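# Load a staple stick onto an open stapler's rail

## Task

Pick one staple stick out of the tray and lay it so it straddles the open stapler's rail with its legs pointing down. The stapler must stay upright and flat, resting directly on the table. The result only counts if it stays put without either gripper supporting it. Finish by opening the grippers and withdrawing them.

## Robot and tools

Robot: two six-joint arms, each with a parallel two-finger gripper. left_arm has its base at (-0.011, +0.235, 0) m and right_arm at (-0.025, -0.227, 0) m, both turned slightly about z. Joint ranges in rad, base to hand: waist -2.618..3.054, shoulder 0..3.142, elbow 0..3.142, wrist pitch -1.571..1.571, wrist yaw -1.571..1.571, wrist roll -2.094..2.094. The elbow cannot fully straighten.

Frames: reported poses use one scene frame. Its origin sits on the table top midway between the bases; +x points out over the table, +z up, and left_arm is on the +y side. The words left and right are arm names, not image sides. In each gripper's own frame the fingers point along +z and close along y. end_effector_position is the spot between the pads, roughly 1 cm short of the fingertips. Printed positions can be somewhat off, more when the arm reaches far.

execute_actions(actions): actions is a list of actions; each action is a table of up to 15 rows, each row lasting one control step (1/30 s). If a table has fewer than 15 rows its final row repeats until 15 steps pass. A row is 14 numbers in [-1, 1]: left_arm dx, dy, dz, rx, ry, rz, opening, then right_arm in the same order; always send all 14. dx..rz are an offset, not a pose: they are measured in that gripper's own axes from its measured pose at the start of the action (for the first action in a call, the pose in the latest result). Every row is relative to that same start, not to the row before. Scale: 1.0 equals 0.6 m for dx, dy, dz and 180 degrees for rotation; rx, ry, rz form one rotation vector. opening is absolute: +1 fully open (0.093 m), -1 closed. An empty list just returns the current state and images.

Motion limits: each step the command is clipped to 70 mm and 16 degrees from the measured pose, so big offsets need several actions; after an action the arm drifts at most to its last clipped pose. Position wins over orientation when both cannot be met. Friction can leave the hand up to about 31 mm from the command, and very small offsets may not move it at all.

move(target, speed, blocking): target is one 14-number row laid out as above, offsets in each gripper's axes from the pose in the most recent result that shows one; opening absolute, applied at the start. Both grippers follow straight paths that finish together, 0.5 to 10 s long (cut off at 10 s), rotating the short way. speed is m/s, 0.002 to 0.5, default 0.25; turning is capped at twice that in rad/s. Paths do not avoid obstacles or the other arm; hands lag, may stray and overshoot speed near full reach. Faster contact and targets set deeper past contact push harder. With blocking=false the result arrives after 0.5 s while motion continues; call wait or stop before any further execute_actions or move. The result adds a move: line (done, off_target, moving, held, fault) plus limits (paced = pose clipped; held = some steps blocked, after which the arm may surge) and each gripper's remaining distance.

wait(seconds): 0 to 10; the arms keep their last command and a running move continues, returning early if it ends. stop(): brakes a running move, which needs some room; fingers keep moving. zoom_image(camera, region): region [x0, y0, x1, y1] in pixels, at most 504x504, from cam_head_left, cam_head_right, cam_high, cam_low, cam_left_wrist or cam_right_wrist (all 504x504; calibration is supplied). read_manual(section) only returns licence text. finished_scene(scene) ends the scene irreversibly; the goal must already hold and keep holding.

Result lines: the state line gives each gripper's position (m) and quat_wxyz; Hand target is the pose the controller now drives toward; pose unreachable means a clearance check altered or blocked that arm's command; HELD in step readings marks steps where an arm was held back. Joint positions end with the gripper opening in metres (floors at zero). Torques are raw, offset and noisy.

Gripping: grip_measured is the finger motor on the opening scale. Pads touch at about -0.94 and each mm of object width adds about 0.0208; each gripper's reading may be off by up to 0.02. Commanding further below the width reading squeezes harder, up to roughly 50-62 N per pad; parts under about 5 mm thick, like a staple stick, get less force, so grip carefully. Keep sending the same closing value to keep holding. Parts may get tugged while held.

Avoid: knocking anything off the table, tipping the stapler, dropping or slamming parts, pressing hard into objects, and letting the arms touch each other. To hold an arm still, send the offset back to its wanted pose in a reply's first call and zeros after, with its proper opening. Between replies the robot keeps the last command. Watch for MOTOR HOT (75 °C); at 90 °C an arm halts for 10 s and at 100 °C it goes limp and falls. FAULT lines mark stopped arms.

Each tool is called after "Request:" in YAML: its name, and indented under it one key for each argument.

## Session

Request:
execute_actions:
  actions: []

Scene clock: 0.00 s.
left_arm: end_effector_position=(+0.2237, +0.5378, +0.1867) grip_measured=+0.985 end_effector_quat_wxyz=(-0.276, +0.689, -0.557, -0.371) | right_arm: end_effector_position=(+0.0320, -0.5534, +0.2940) grip_measured=+0.989 end_effector_quat_wxyz=(+0.727, +0.584, +0.281, +0.228)
Joint positions: left_arm=[ 0.441  1.635  1.29  -0.815 -0.898 -1.022  0.092] | right_arm=[-1.949  1.166  0.47   0.997 -1.003  1.682  0.093]
Joint velocities: left_arm=[-0.002 -0.022 -0.007 -0.037  0.037 -0.007  0.001] | right_arm=[ 0.002  0.012 -0.012 -0.051 -0.037 -0.051  0.   ]
Joint torques (N m, as the arm reports them, + toward a larger angle): no reading
Motor temperatures (°C, as the motors report them): left_arm=[23 24 22 21 24 23] | right_arm=[24 21 25 24 25 24]
Hand target (left_arm): +0.224, +0.538, +0.187; -0.276, +0.689, -0.557, -0.371
Hand target (right_arm): +0.032, -0.553, +0.294; +0.727, +0.584, +0.281, +0.228

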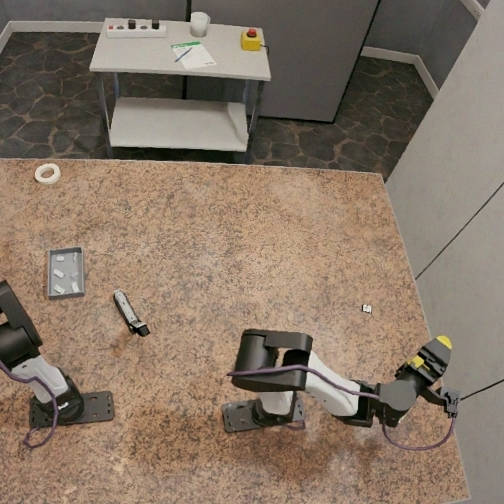

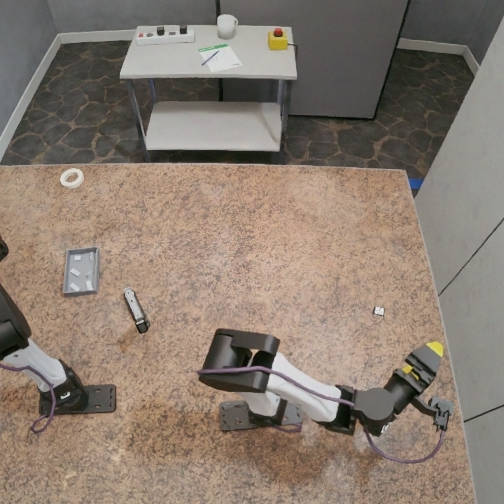

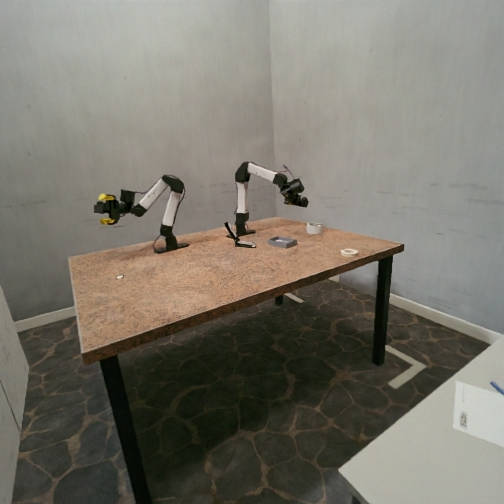

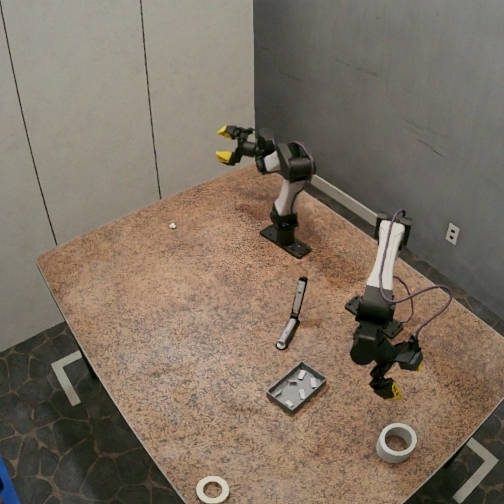

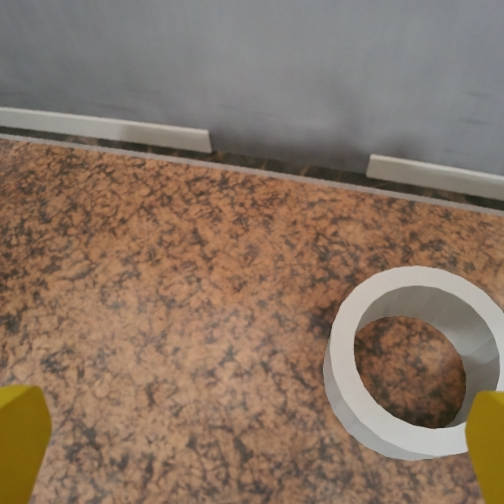

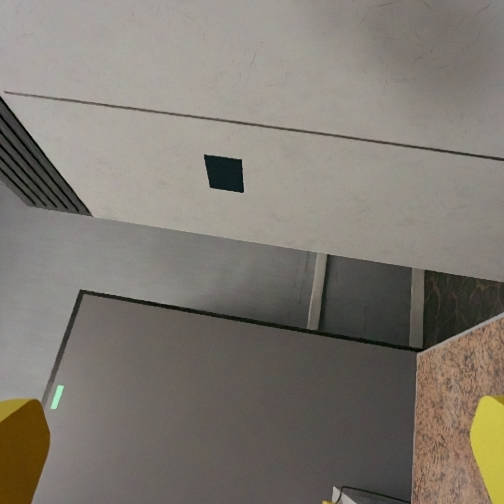

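Request:
zoom_image:
  camera: "cam_head_left"
  region: [30, 230, 170, 350]

Request:
zoom_image:
  camera: "cam_head_right"
  region: [40, 230, 180, 350]

Request:
zoom_image:
  camera: "cam_high"
  region: [200, 200, 340, 280]

Request:
zoom_image:
  camera: "cam_low"
  region: [250, 260, 350, 420]

Region (30, 230, 170, 350) of cam_head_left's 504x504 image, scaled by 3.600, with more detail than that image has; it fills the top 432 rows of this view, and the rest is white.

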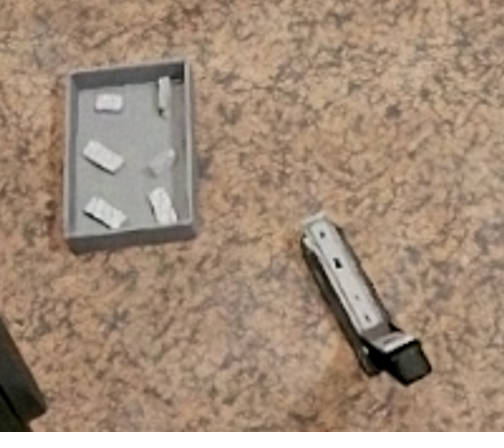

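Region (40, 230, 180, 350) of cam_head_right's 504x504 image, scaled by 3.600, with more detail than that image has; it fills the top 432 rows of this view, and the rest is white.

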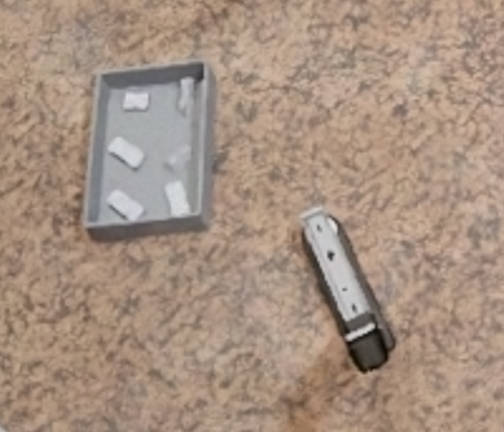

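Region (200, 200, 340, 280) of cam_high's 504x504 image, scaled by 3.600, with more detail than that image has; it fills the top 288 rows of this view, and the rest is white.

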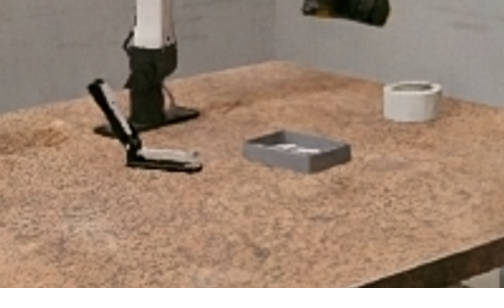

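Region (250, 260, 350, 420) of cam_low's 504x504 image, scaled by 3.150, with more detail than that image has; it fills the left 315 columns of this view, and the rest is white.

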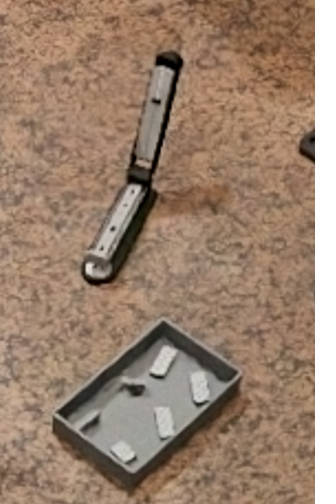

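Request:
move:
  target: [0.288,-0.08,-0.339,0.279,0.207,0.518,1,0,0,0,0,0,0,1]
  speed: 0.3

Scene clock: 47.50 s.
left_arm: end_effector_position=(+0.3265, +0.2925, +0.1570) grip_measured=+0.985 end_effector_quat_wxyz=(-0.001, -0.013, +1.000, -0.001) | right_arm: end_effector_position=(+0.0320, -0.5534, +0.2940) grip_measured=+0.989 end_effector_quat_wxyz=(+0.727, +0.584, +0.281, +0.228)
Joint positions: left_arm=[ 0.049  1.85   1.737 -1.461  0.001  0.143  0.092] | right_arm=[-1.949  1.166  0.47   0.997 -1.003  1.682  0.093]
Joint velocities: left_arm=[ 0.002 -0.007 -0.007  0.007 -0.037  0.051  0.   ] | right_arm=[-0.012 -0.002 -0.007  0.037  0.022  0.066 -0.001]
Joint torques (N m, as the arm reports them, + toward a larger angle): left_arm=[-0.62 -9.61  8.8   0.26  0.06  0.13] | right_arm=[-0.32 -3.19  8.47  1.64  0.27 -0.02]
Motor temperatures (°C, as the motors report them): left_arm=[23 31 27 23 24 23] | right_arm=[24 23 32 31 25 24]
Hand target (left_arm): +0.329, +0.288, +0.159; -0.001, -0.002, +1.000, -0.005
Hand target (right_arm): +0.032, -0.553, +0.294; +0.727, +0.584, +0.281, +0.228
Off the commanded pose (left_arm): 0.005 m, 2 deg.
Off the commanded pose (right_arm): 0.000 m, 0 deg.
move: done
camera_calibration (this result's frames):
cam_left_wrist: T_world_to_cam=[[0.0399259, -0.999192, -0.00466914, 0.275282], [-0.897904, -0.037928, 0.438555, 0.274814], [-0.438377, -0.0133173, -0.898692, 0.37381], [0, 0, 0, 1]] pos_world=[0.399636, 0.29046, 0.216704]

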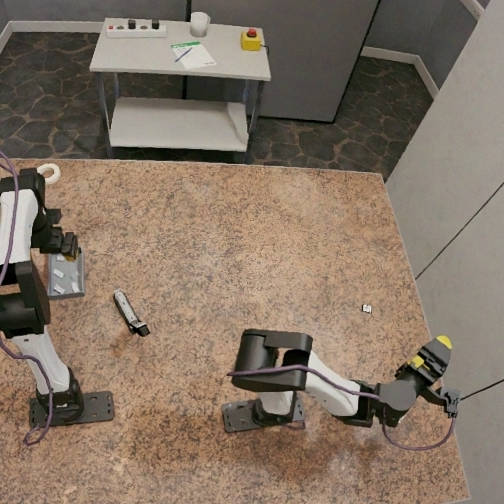

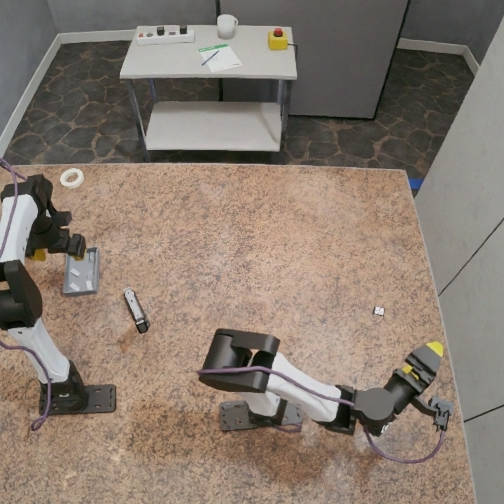

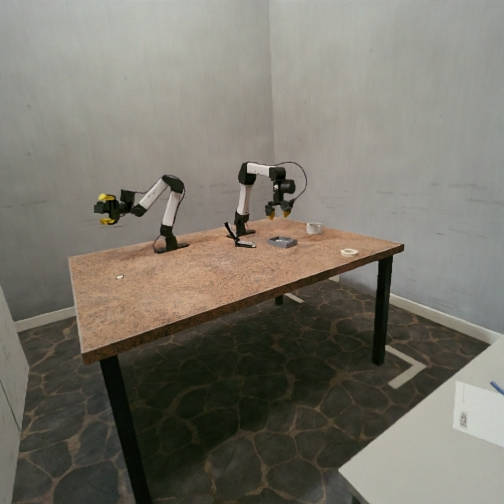

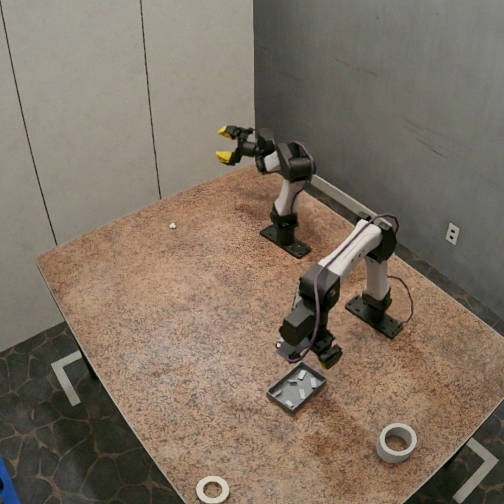

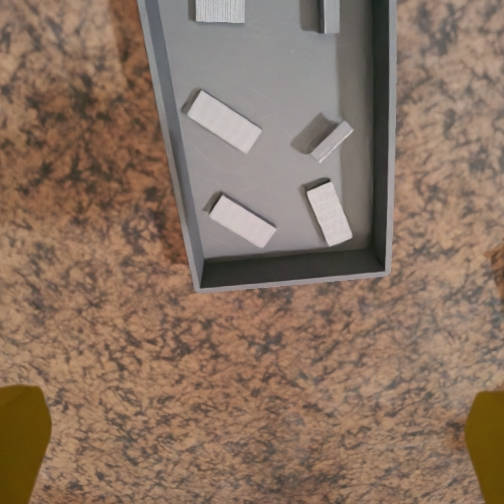

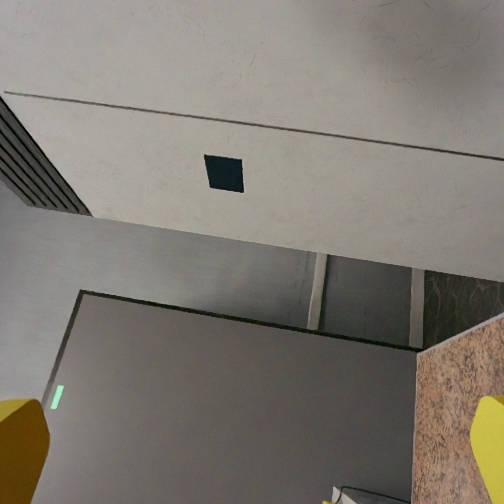

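Request:
zoom_image:
  camera: "cam_left_wrist"
  region: [140, 0, 410, 270]

Region (140, 0, 410, 270) of cam_left_wrist's 504x504 image, scaled by 1.867, with more detail than that image has.

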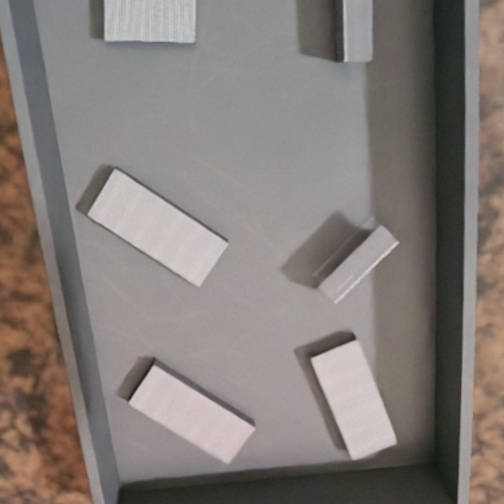

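Request:
move:
  target: [-0.067,0.018,0.162,0,0,-0.306,-0.4,0,0,0,0,0,0,1]
  speed: 0.2

Scene clock: 74.70 s.
left_arm: end_effector_position=(+0.3682, +0.2994, +0.0651) grip_measured=-0.398 end_effector_quat_wxyz=(+0.003, -0.463, +0.887, -0.002) | right_arm: end_effector_position=(+0.0320, -0.5534, +0.2940) grip_measured=+0.989 end_effector_quat_wxyz=(+0.727, +0.584, +0.281, +0.228)
Joint positions: left_arm=[ 0.049  2.019  1.604 -1.149  0.002 -0.793  0.026] | right_arm=[-1.949  1.166  0.47   0.997 -1.003  1.682  0.093]
Joint velocities: left_arm=[ 0.007  0.012  0.012  0.037  0.007  0.007 -0.002] | right_arm=[-0.002  0.002 -0.017 -0.007  0.022 -0.022  0.   ]
Joint torques (N m, as the arm reports them, + toward a larger angle): left_arm=[  1.22 -11.55   5.84   0.41  -0.08  -0.03] | right_arm=[-0.36 -3.    8.42  1.64  0.26 -0.05]
Motor temperatures (°C, as the motors report them): left_arm=[23 33 29 22 24 23] | right_arm=[24 23 34 33 25 24]
Hand target (left_arm): +0.366, +0.304, +0.059; -0.002, -0.474, +0.881, +0.000
Hand target (right_arm): +0.032, -0.553, +0.294; +0.727, +0.584, +0.281, +0.228
Off the commanded pose (left_arm): 0.008 m, 2 deg.
Off the commanded pose (right_arm): 0.000 m, 0 deg.
move: done
camera_calibration (this result's frames):
cam_left_wrist: T_world_to_cam=[[0.828315, -0.560263, 0.000187926, -0.141945], [-0.505031, -0.746513, 0.4332, 0.420596], [-0.242566, -0.358921, -0.901298, 0.341181], [0, 0, 0, 1]] pos_world=[0.412748, 0.356911, 0.12533]

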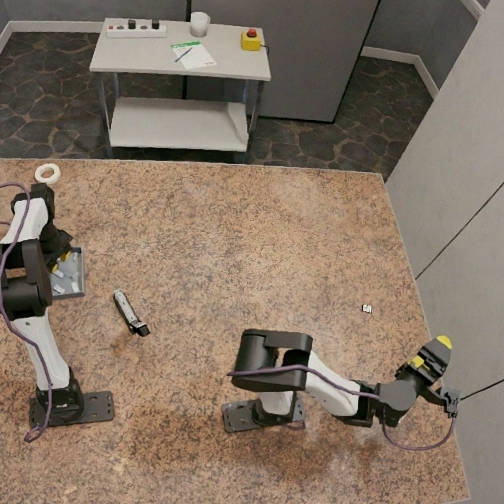

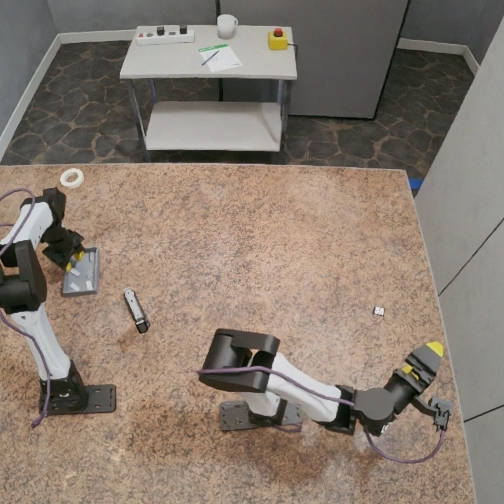

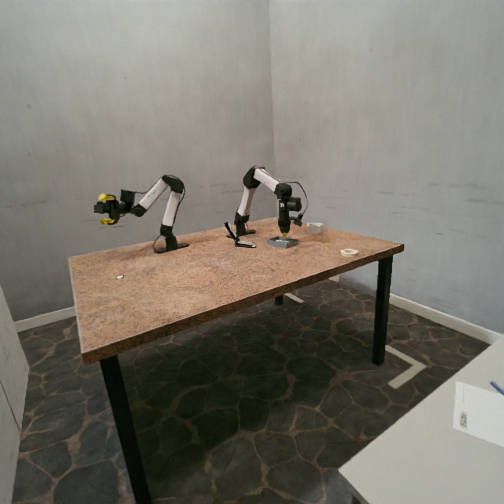

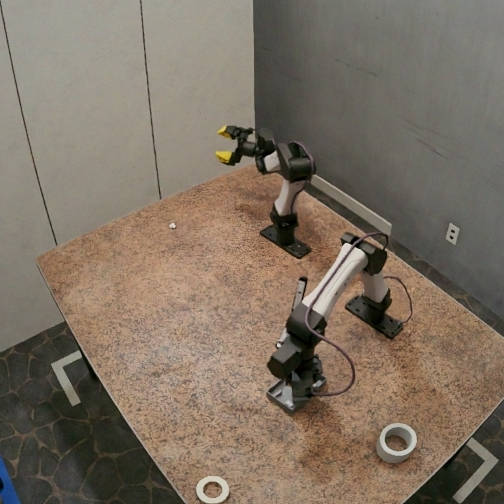

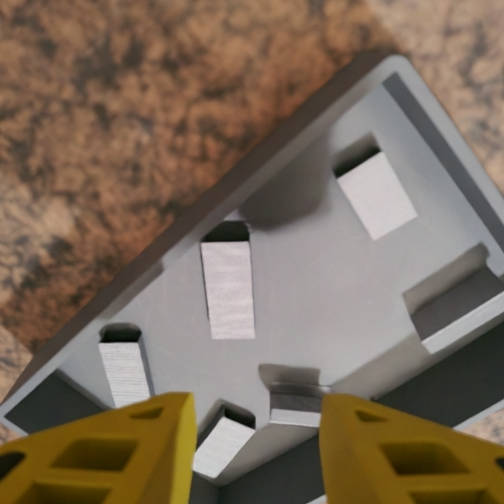

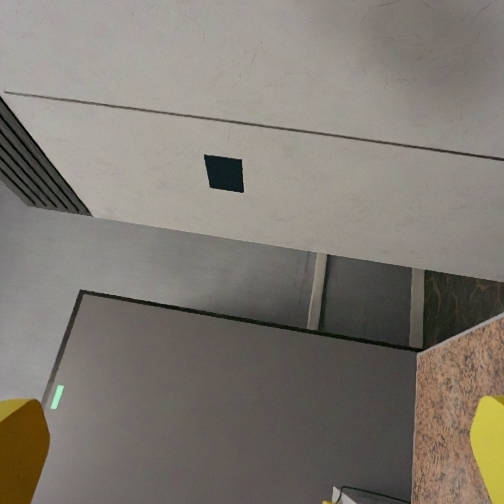

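Request:
move:
  target: [-0.008,0.013,0.055,0,0,0,-0.4,0,0,0,0,0,0,1]
  speed: 0.08

Scene clock: 93.77 s.
left_arm: end_effector_position=(+0.3667, +0.3043, +0.0370) grip_measured=-0.398 end_effector_quat_wxyz=(+0.006, -0.463, +0.887, -0.003) | right_arm: end_effector_position=(+0.0320, -0.5534, +0.2940) grip_measured=+0.989 end_effector_quat_wxyz=(+0.727, +0.584, +0.281, +0.228)
Joint positions: left_arm=[ 0.063  2.036  1.514 -1.037  0.002 -0.78   0.026] | right_arm=[-1.949  1.166  0.47   0.997 -1.003  1.682  0.093]
Joint velocities: left_arm=[ 0.012  0.002 -0.002  0.007 -0.007 -0.051  0.   ] | right_arm=[-0.002 -0.002 -0.007  0.037 -0.022  0.081  0.001]
Joint torques (N m, as the arm reports them, + toward a larger angle): left_arm=[  0.98 -11.78   5.88   0.44  -0.05   0.14] | right_arm=[-0.31 -3.13  8.37  1.62  0.23  0.01]
Motor temperatures (°C, as the motors report them): left_arm=[23 36 28 22 24 23] | right_arm=[24 23 35 34 25 24]
Hand target (left_arm): +0.365, +0.308, +0.032; +0.003, -0.463, +0.887, -0.002
Hand target (right_arm): +0.032, -0.553, +0.294; +0.727, +0.584, +0.281, +0.228
Off the commanded pose (left_arm): 0.006 m, 0 deg.
Off the commanded pose (right_arm): 0.000 m, 0 deg.
move: done
camera_calibration (this result's frames):
cam_left_wrist: T_world_to_cam=[[0.828303, -0.560265, 0.00423057, -0.138077], [-0.507465, -0.747, 0.429501, 0.436891], [-0.237474, -0.357904, -0.903056, 0.315134], [0, 0, 0, 1]] pos_world=[0.410912, 0.361786, 0.097523]

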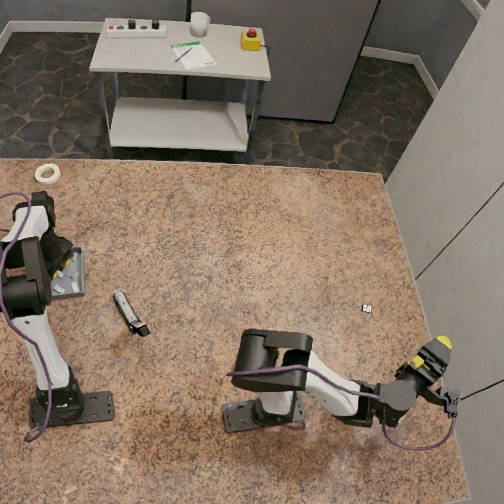

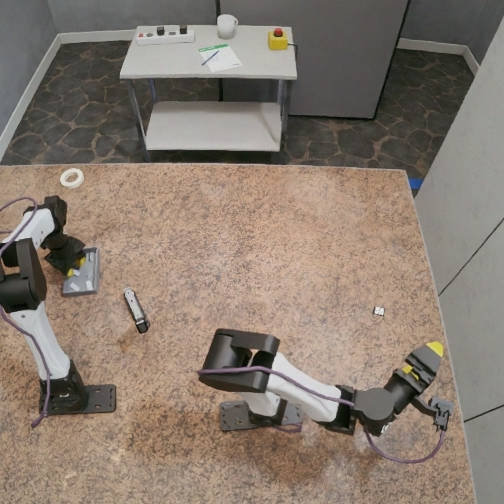

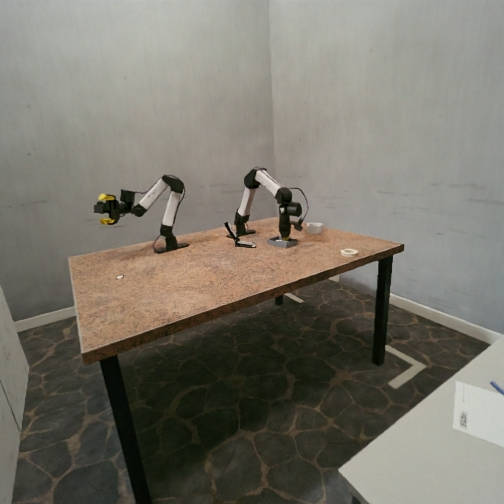

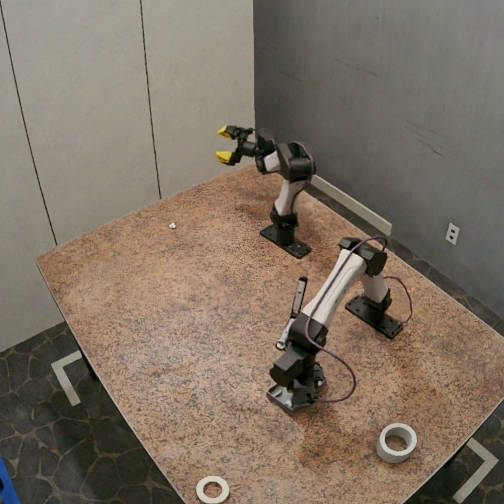

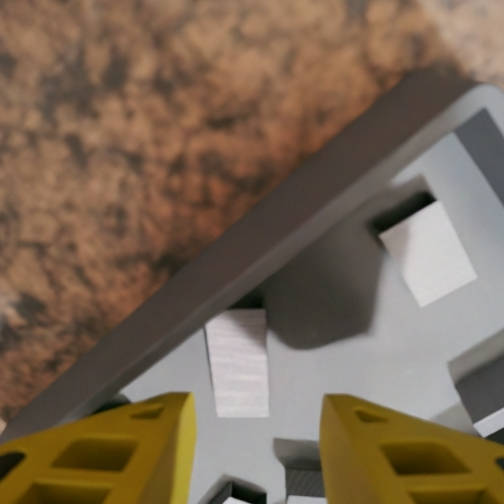

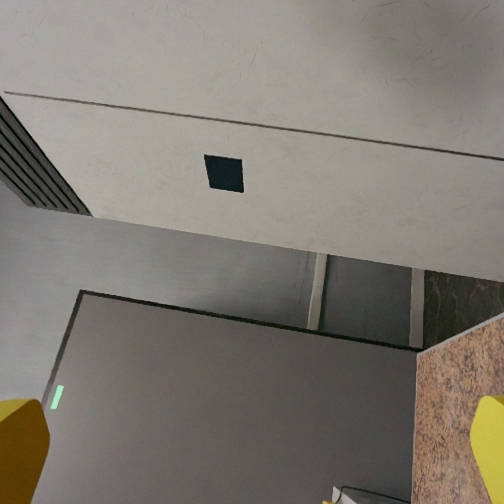

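Request:
move:
  target: [0,0.01,0.038,0,0,0,-0.4,0,0,0,0,0,0,1]
  speed: 0.04

Scene clock: 100.97 s.
left_arm: end_effector_position=(+0.3666, +0.3044, +0.0312) grip_measured=-0.398 end_effector_quat_wxyz=(+0.014, -0.462, +0.887, -0.005) | right_arm: end_effector_position=(+0.0320, -0.5534, +0.2940) grip_measured=+0.989 end_effector_quat_wxyz=(+0.727, +0.584, +0.281, +0.228)
Joint positions: left_arm=[ 0.063  2.026  1.476 -0.99   0.002 -0.78   0.026] | right_arm=[-1.949  1.166  0.47   0.997 -1.003  1.682  0.093]
Joint velocities: left_arm=[-0.002  0.017 -0.017  0.066  0.022  0.022 -0.   ] | right_arm=[-0.002 -0.012  0.022  0.066 -0.022 -0.095 -0.001]
Joint torques (N m, as the arm reports them, + toward a larger angle): left_arm=[  1.08 -10.03   3.59   0.73  -0.02   0.13] | right_arm=[-0.36 -3.08  8.43  1.66  0.23 -0.02]
Motor temperatures (°C, as the motors report them): left_arm=[23 37 28 22 24 23] | right_arm=[24 23 35 34 25 24]
Hand target (left_arm): +0.362, +0.308, +0.015; +0.005, -0.463, +0.887, -0.003
Hand target (right_arm): +0.032, -0.553, +0.294; +0.727, +0.584, +0.281, +0.228
Off the commanded pose (left_arm): 0.018 m, 1 deg.
Off the commanded pose (right_arm): 0.000 m, 0 deg.
move: off_target (left_arm)
camera_calibration (this result's frames):
cam_left_wrist: T_world_to_cam=[[0.827923, -0.560607, 0.0162061, -0.137996], [-0.514991, -0.748478, 0.41781, 0.442947], [-0.222097, -0.354261, -0.90839, 0.303329], [0, 0, 0, 1]] pos_world=[0.409732, 0.361632, 0.0927099]

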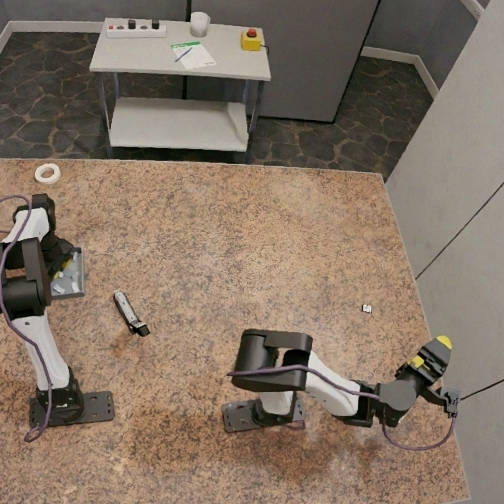

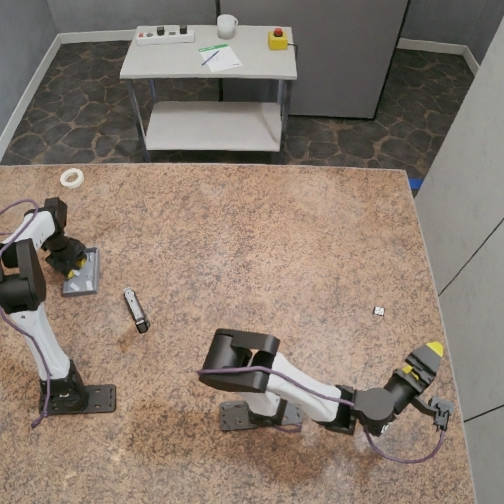

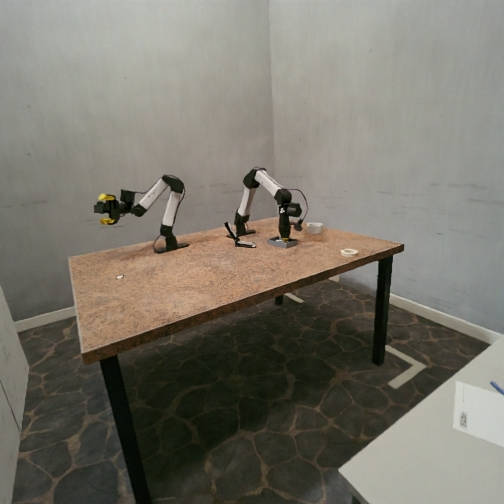

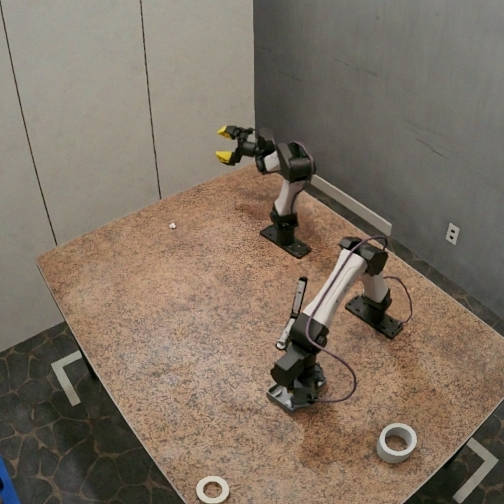

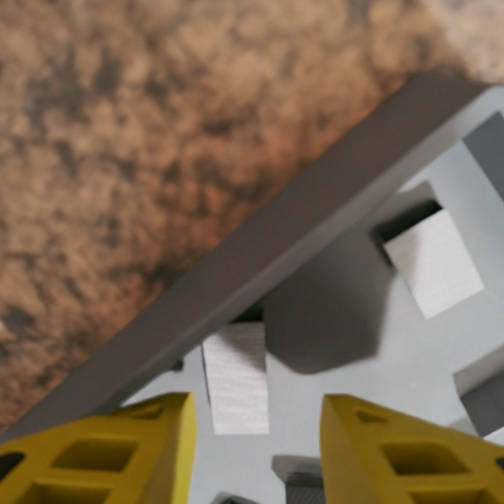

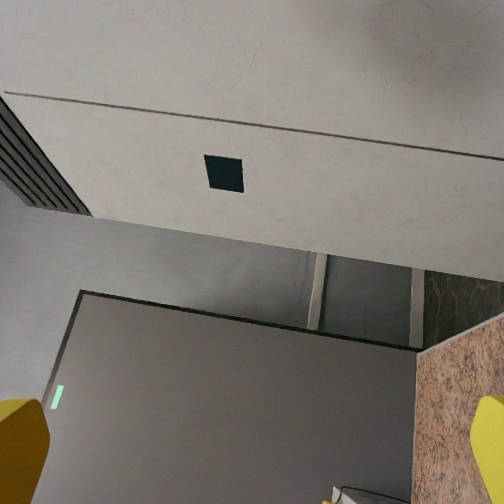

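Request:
move:
  target: [0.016,0.008,-0.02,0,0,0,-0.52,0,0,0,0,0,0,1]
  speed: 0.04

Scene clock: 108.47 s.
left_arm: end_effector_position=(+0.3619, +0.3036, +0.0420) grip_measured=-0.518 end_effector_quat_wxyz=(+0.019, -0.462, +0.886, -0.007) | right_arm: end_effector_position=(+0.0320, -0.5534, +0.2940) grip_measured=+0.989 end_effector_quat_wxyz=(+0.727, +0.584, +0.281, +0.228)
Joint positions: left_arm=[ 0.063  1.989  1.465 -1.007  0.002 -0.78   0.02 ] | right_arm=[-1.949  1.166  0.47   0.997 -1.003  1.682  0.093]
Joint velocities: left_arm=[-0.012 -0.002 -0.002 -0.066 -0.007  0.022 -0.   ] | right_arm=[ 0.007 -0.007 -0.012 -0.037 -0.037  0.037  0.   ]
Joint torques (N m, as the arm reports them, + toward a larger angle): left_arm=[ -0.53 -13.13   5.75   0.31  -0.01  -0.02] | right_arm=[-0.32 -3.08  8.43  1.6   0.29 -0.04]
Motor temperatures (°C, as the motors report them): left_arm=[23 37 28 22 24 23] | right_arm=[24 23 36 35 25 24]
Hand target (left_arm): +0.357, +0.299, +0.043; +0.014, -0.462, +0.887, -0.005
Hand target (right_arm): +0.032, -0.553, +0.294; +0.727, +0.584, +0.281, +0.228
Off the commanded pose (left_arm): 0.007 m, 1 deg.
Off the commanded pose (right_arm): 0.000 m, 0 deg.
move: done
camera_calibration (this result's frames):
cam_left_wrist: T_world_to_cam=[[0.827739, -0.560641, 0.0230048, -0.13499], [-0.518881, -0.749193, 0.411671, 0.437294], [-0.213564, -0.352693, -0.911042, 0.308288], [0, 0, 0, 1]] pos_world=[0.40448, 0.360667, 0.103948]

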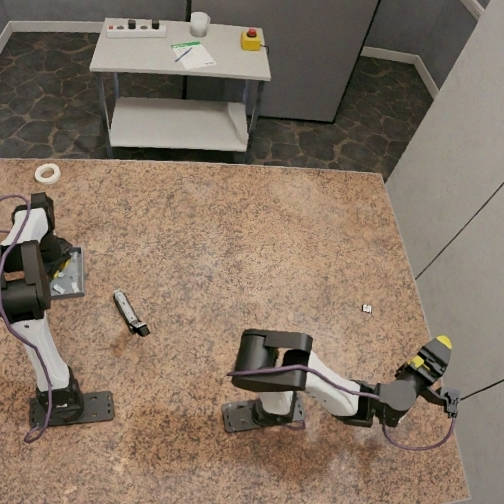

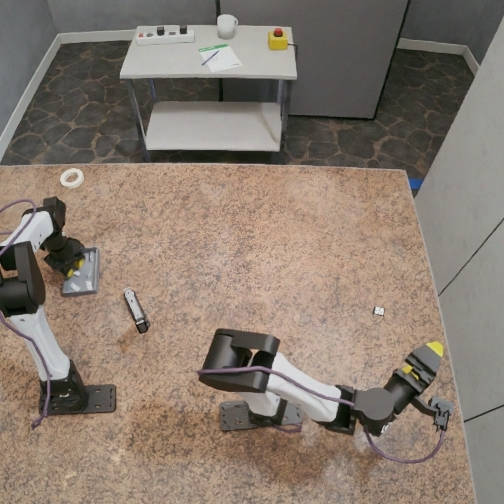

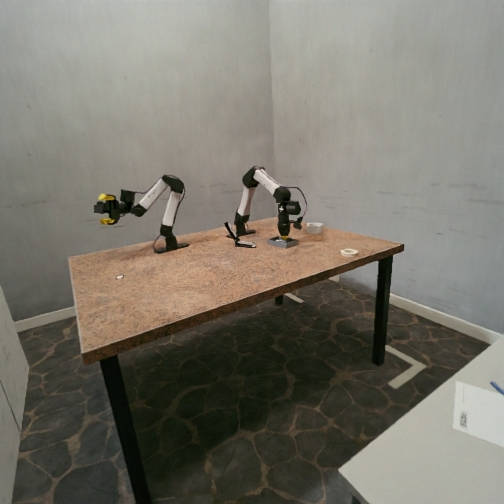

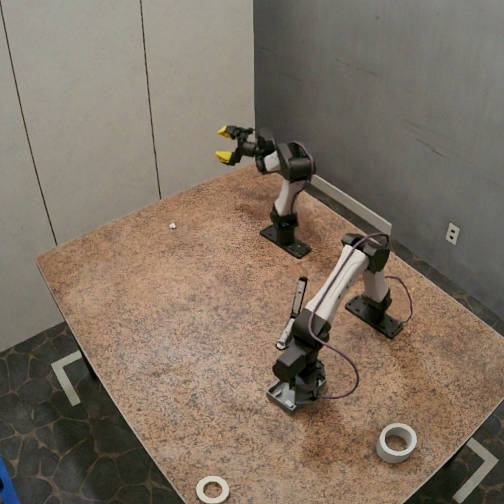

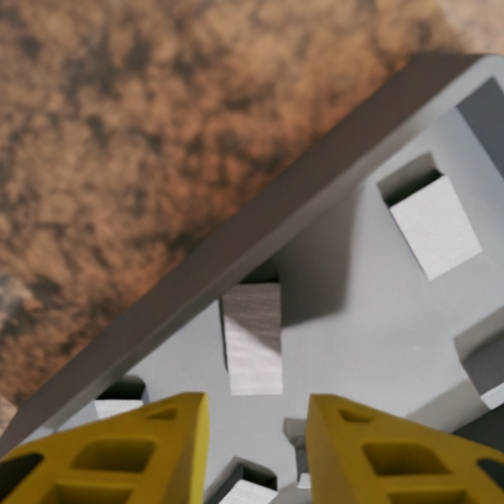

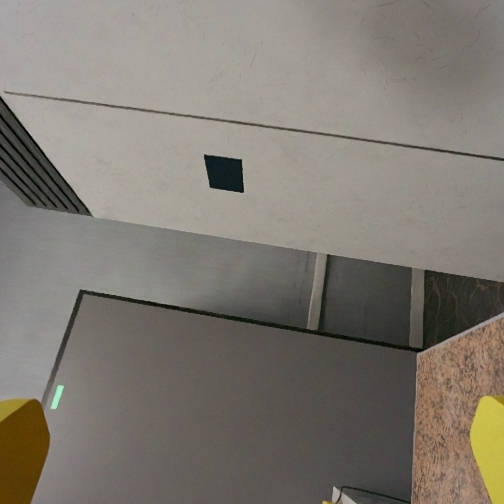

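Request:
move:
  target: [0.004,0,0.05,0,0,0,-0.52,0,0,0,0,0,0,1]
  speed: 0.04

Scene clock: 113.43 s.
left_arm: end_effector_position=(+0.3619, +0.3039, +0.0288) grip_measured=-0.518 end_effector_quat_wxyz=(+0.022, -0.462, +0.886, -0.007) | right_arm: end_effector_position=(+0.0320, -0.5534, +0.2940) grip_measured=+0.989 end_effector_quat_wxyz=(+0.727, +0.584, +0.281, +0.228)
Joint positions: left_arm=[ 0.063  1.999  1.424 -0.951 -0.    -0.78   0.02 ] | right_arm=[-1.949  1.166  0.47   0.997 -1.003  1.682  0.093]
Joint velocities: left_arm=[ 0.002  0.007 -0.007  0.037  0.022  0.051  0.001] | right_arm=[ 0.007 -0.002 -0.007 -0.037 -0.051 -0.051  0.   ]
Joint torques (N m, as the arm reports them, + toward a larger angle): left_arm=[-0.3  -9.57  3.72  0.87 -0.03  0.01] | right_arm=[-0.32 -3.    8.45  1.62  0.23 -0.07]
Motor temperatures (°C, as the motors report them): left_arm=[23 38 28 22 24 23] | right_arm=[24 23 36 35 25 24]
Hand target (left_arm): +0.361, +0.302, +0.012; +0.018, -0.462, +0.887, -0.006
Hand target (right_arm): +0.032, -0.553, +0.294; +0.727, +0.584, +0.281, +0.228
Off the commanded pose (left_arm): 0.017 m, 0 deg.
Off the commanded pose (right_arm): 0.000 m, 0 deg.
move: off_target (left_arm)
camera_calibration (this result's frames):
cam_left_wrist: T_world_to_cam=[[0.827636, -0.560649, 0.026291, -0.134588], [-0.521288, -0.750481, 0.406248, 0.444377], [-0.208032, -0.349931, -0.913384, 0.293699], [0, 0, 0, 1]] pos_world=[0.404137, 0.360815, 0.0912713]

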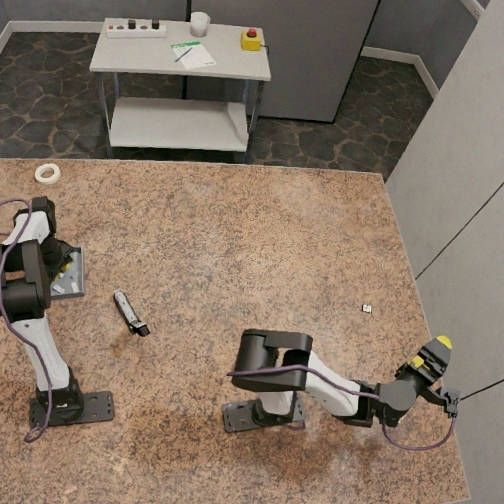

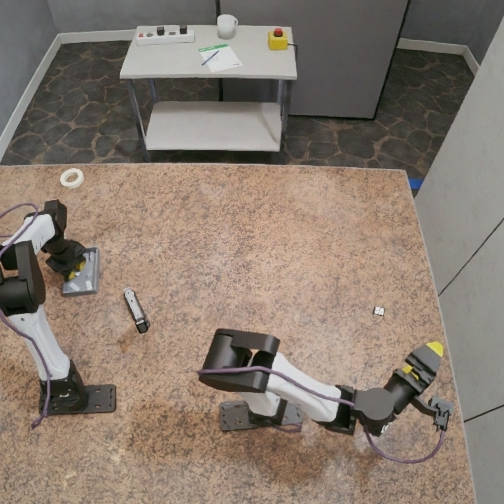

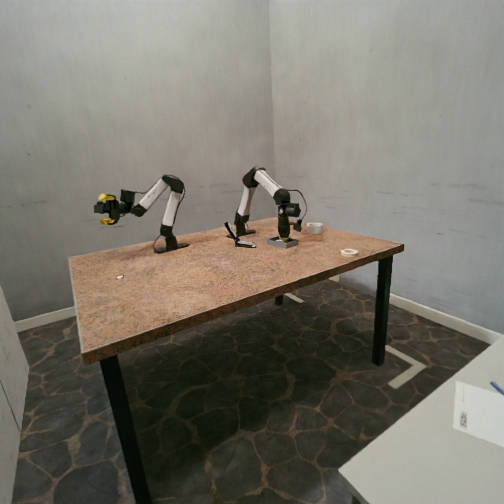

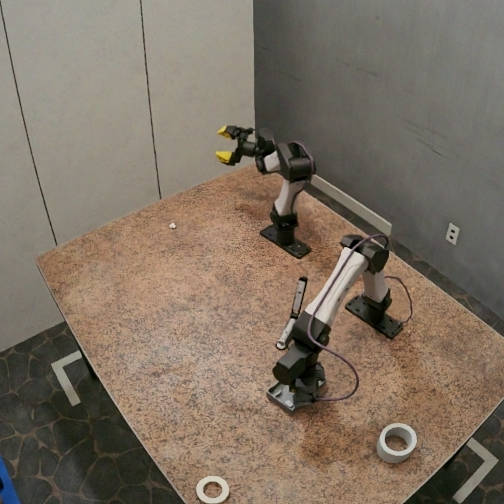

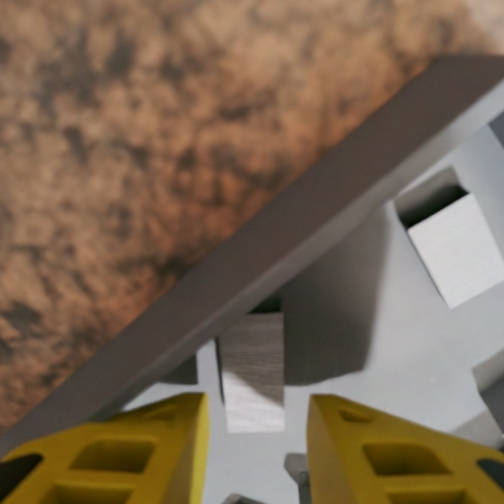

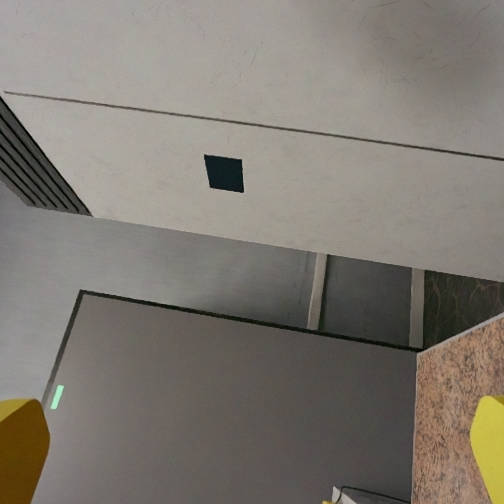

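Request:
move:
  target: [0.004,0,0.045,0,0,0,-0.52,0,0,0,0,0,0,1]
  speed: 0.03

Scene clock: 128.07 s.
left_arm: end_effector_position=(+0.3618, +0.3049, +0.0280) grip_measured=-0.518 end_effector_quat_wxyz=(+0.029, -0.463, +0.886, -0.006) | right_arm: end_effector_position=(+0.0320, -0.5534, +0.2940) grip_measured=+0.989 end_effector_quat_wxyz=(+0.727, +0.584, +0.281, +0.228)
Joint positions: left_arm=[ 0.063  1.989  1.406 -0.928 -0.006 -0.78   0.02 ] | right_arm=[-1.949  1.166  0.47   0.997 -1.003  1.682  0.093]
Joint velocities: left_arm=[-0.007 -0.002 -0.017 -0.037 -0.007 -0.007  0.   ] | right_arm=[-0.012 -0.002 -0.007  0.007 -0.066 -0.007 -0.   ]
Joint torques (N m, as the arm reports them, + toward a larger angle): left_arm=[-0.26 -7.79  2.69  1.08  0.03  0.02] | right_arm=[-0.21 -3.09  8.37  1.64  0.26 -0.02]
Motor temperatures (°C, as the motors report them): left_arm=[23 37 27 23 24 23] | right_arm=[24 24 36 35 25 24]
Hand target (left_arm): +0.360, +0.302, +0.003; +0.021, -0.462, +0.886, -0.006
Hand target (right_arm): +0.032, -0.553, +0.294; +0.727, +0.584, +0.281, +0.228
Off the commanded pose (left_arm): 0.026 m, 1 deg.
Off the commanded pose (right_arm): 0.000 m, 0 deg.
move: off_target (left_arm)
camera_calibration (this result's frames):
cam_left_wrist: T_world_to_cam=[[0.827895, -0.559994, 0.0315682, -0.134364], [-0.525288, -0.754395, 0.393651, 0.448445], [-0.196627, -0.342484, -0.918718, 0.287029], [0, 0, 0, 1]] pos_world=[0.40324, 0.361364, 0.0914096]

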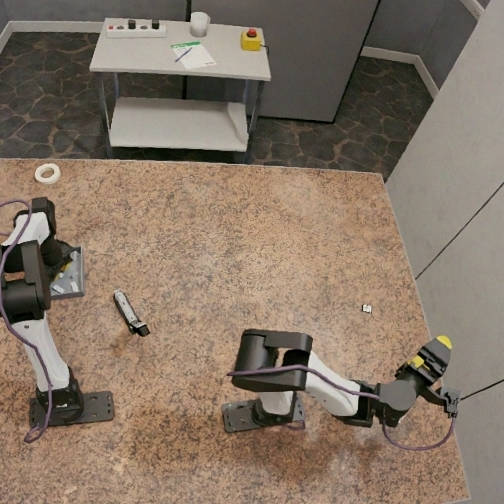

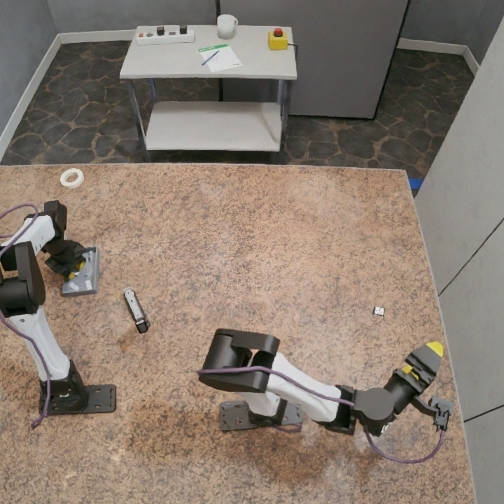

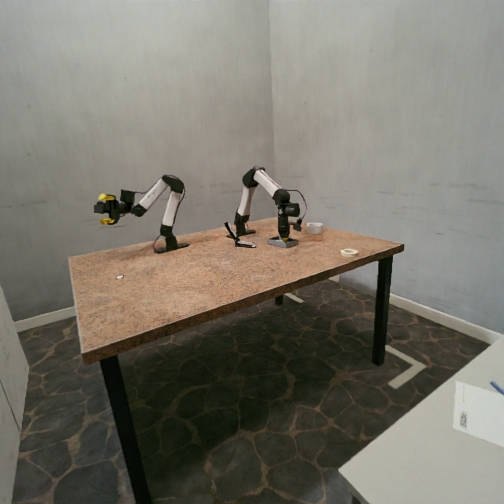

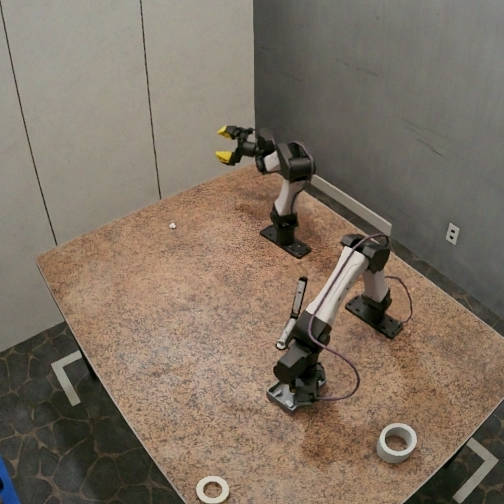

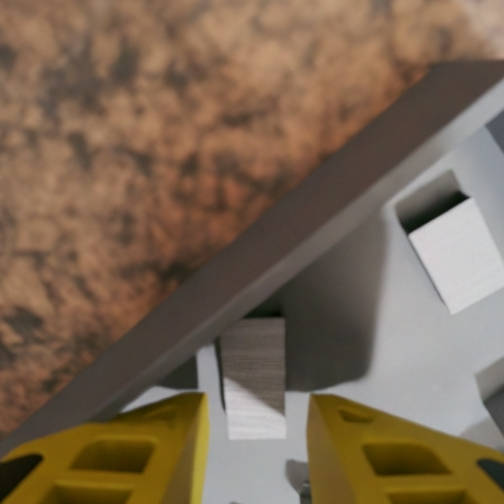

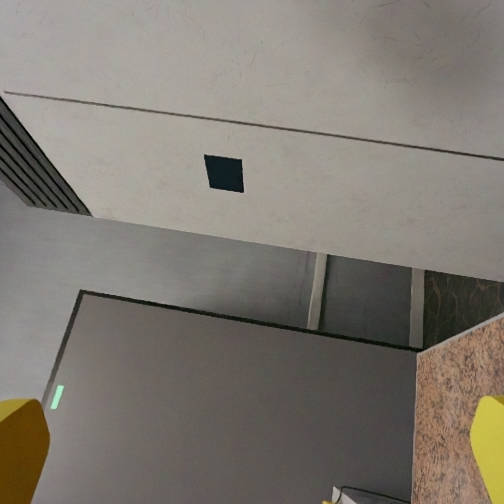

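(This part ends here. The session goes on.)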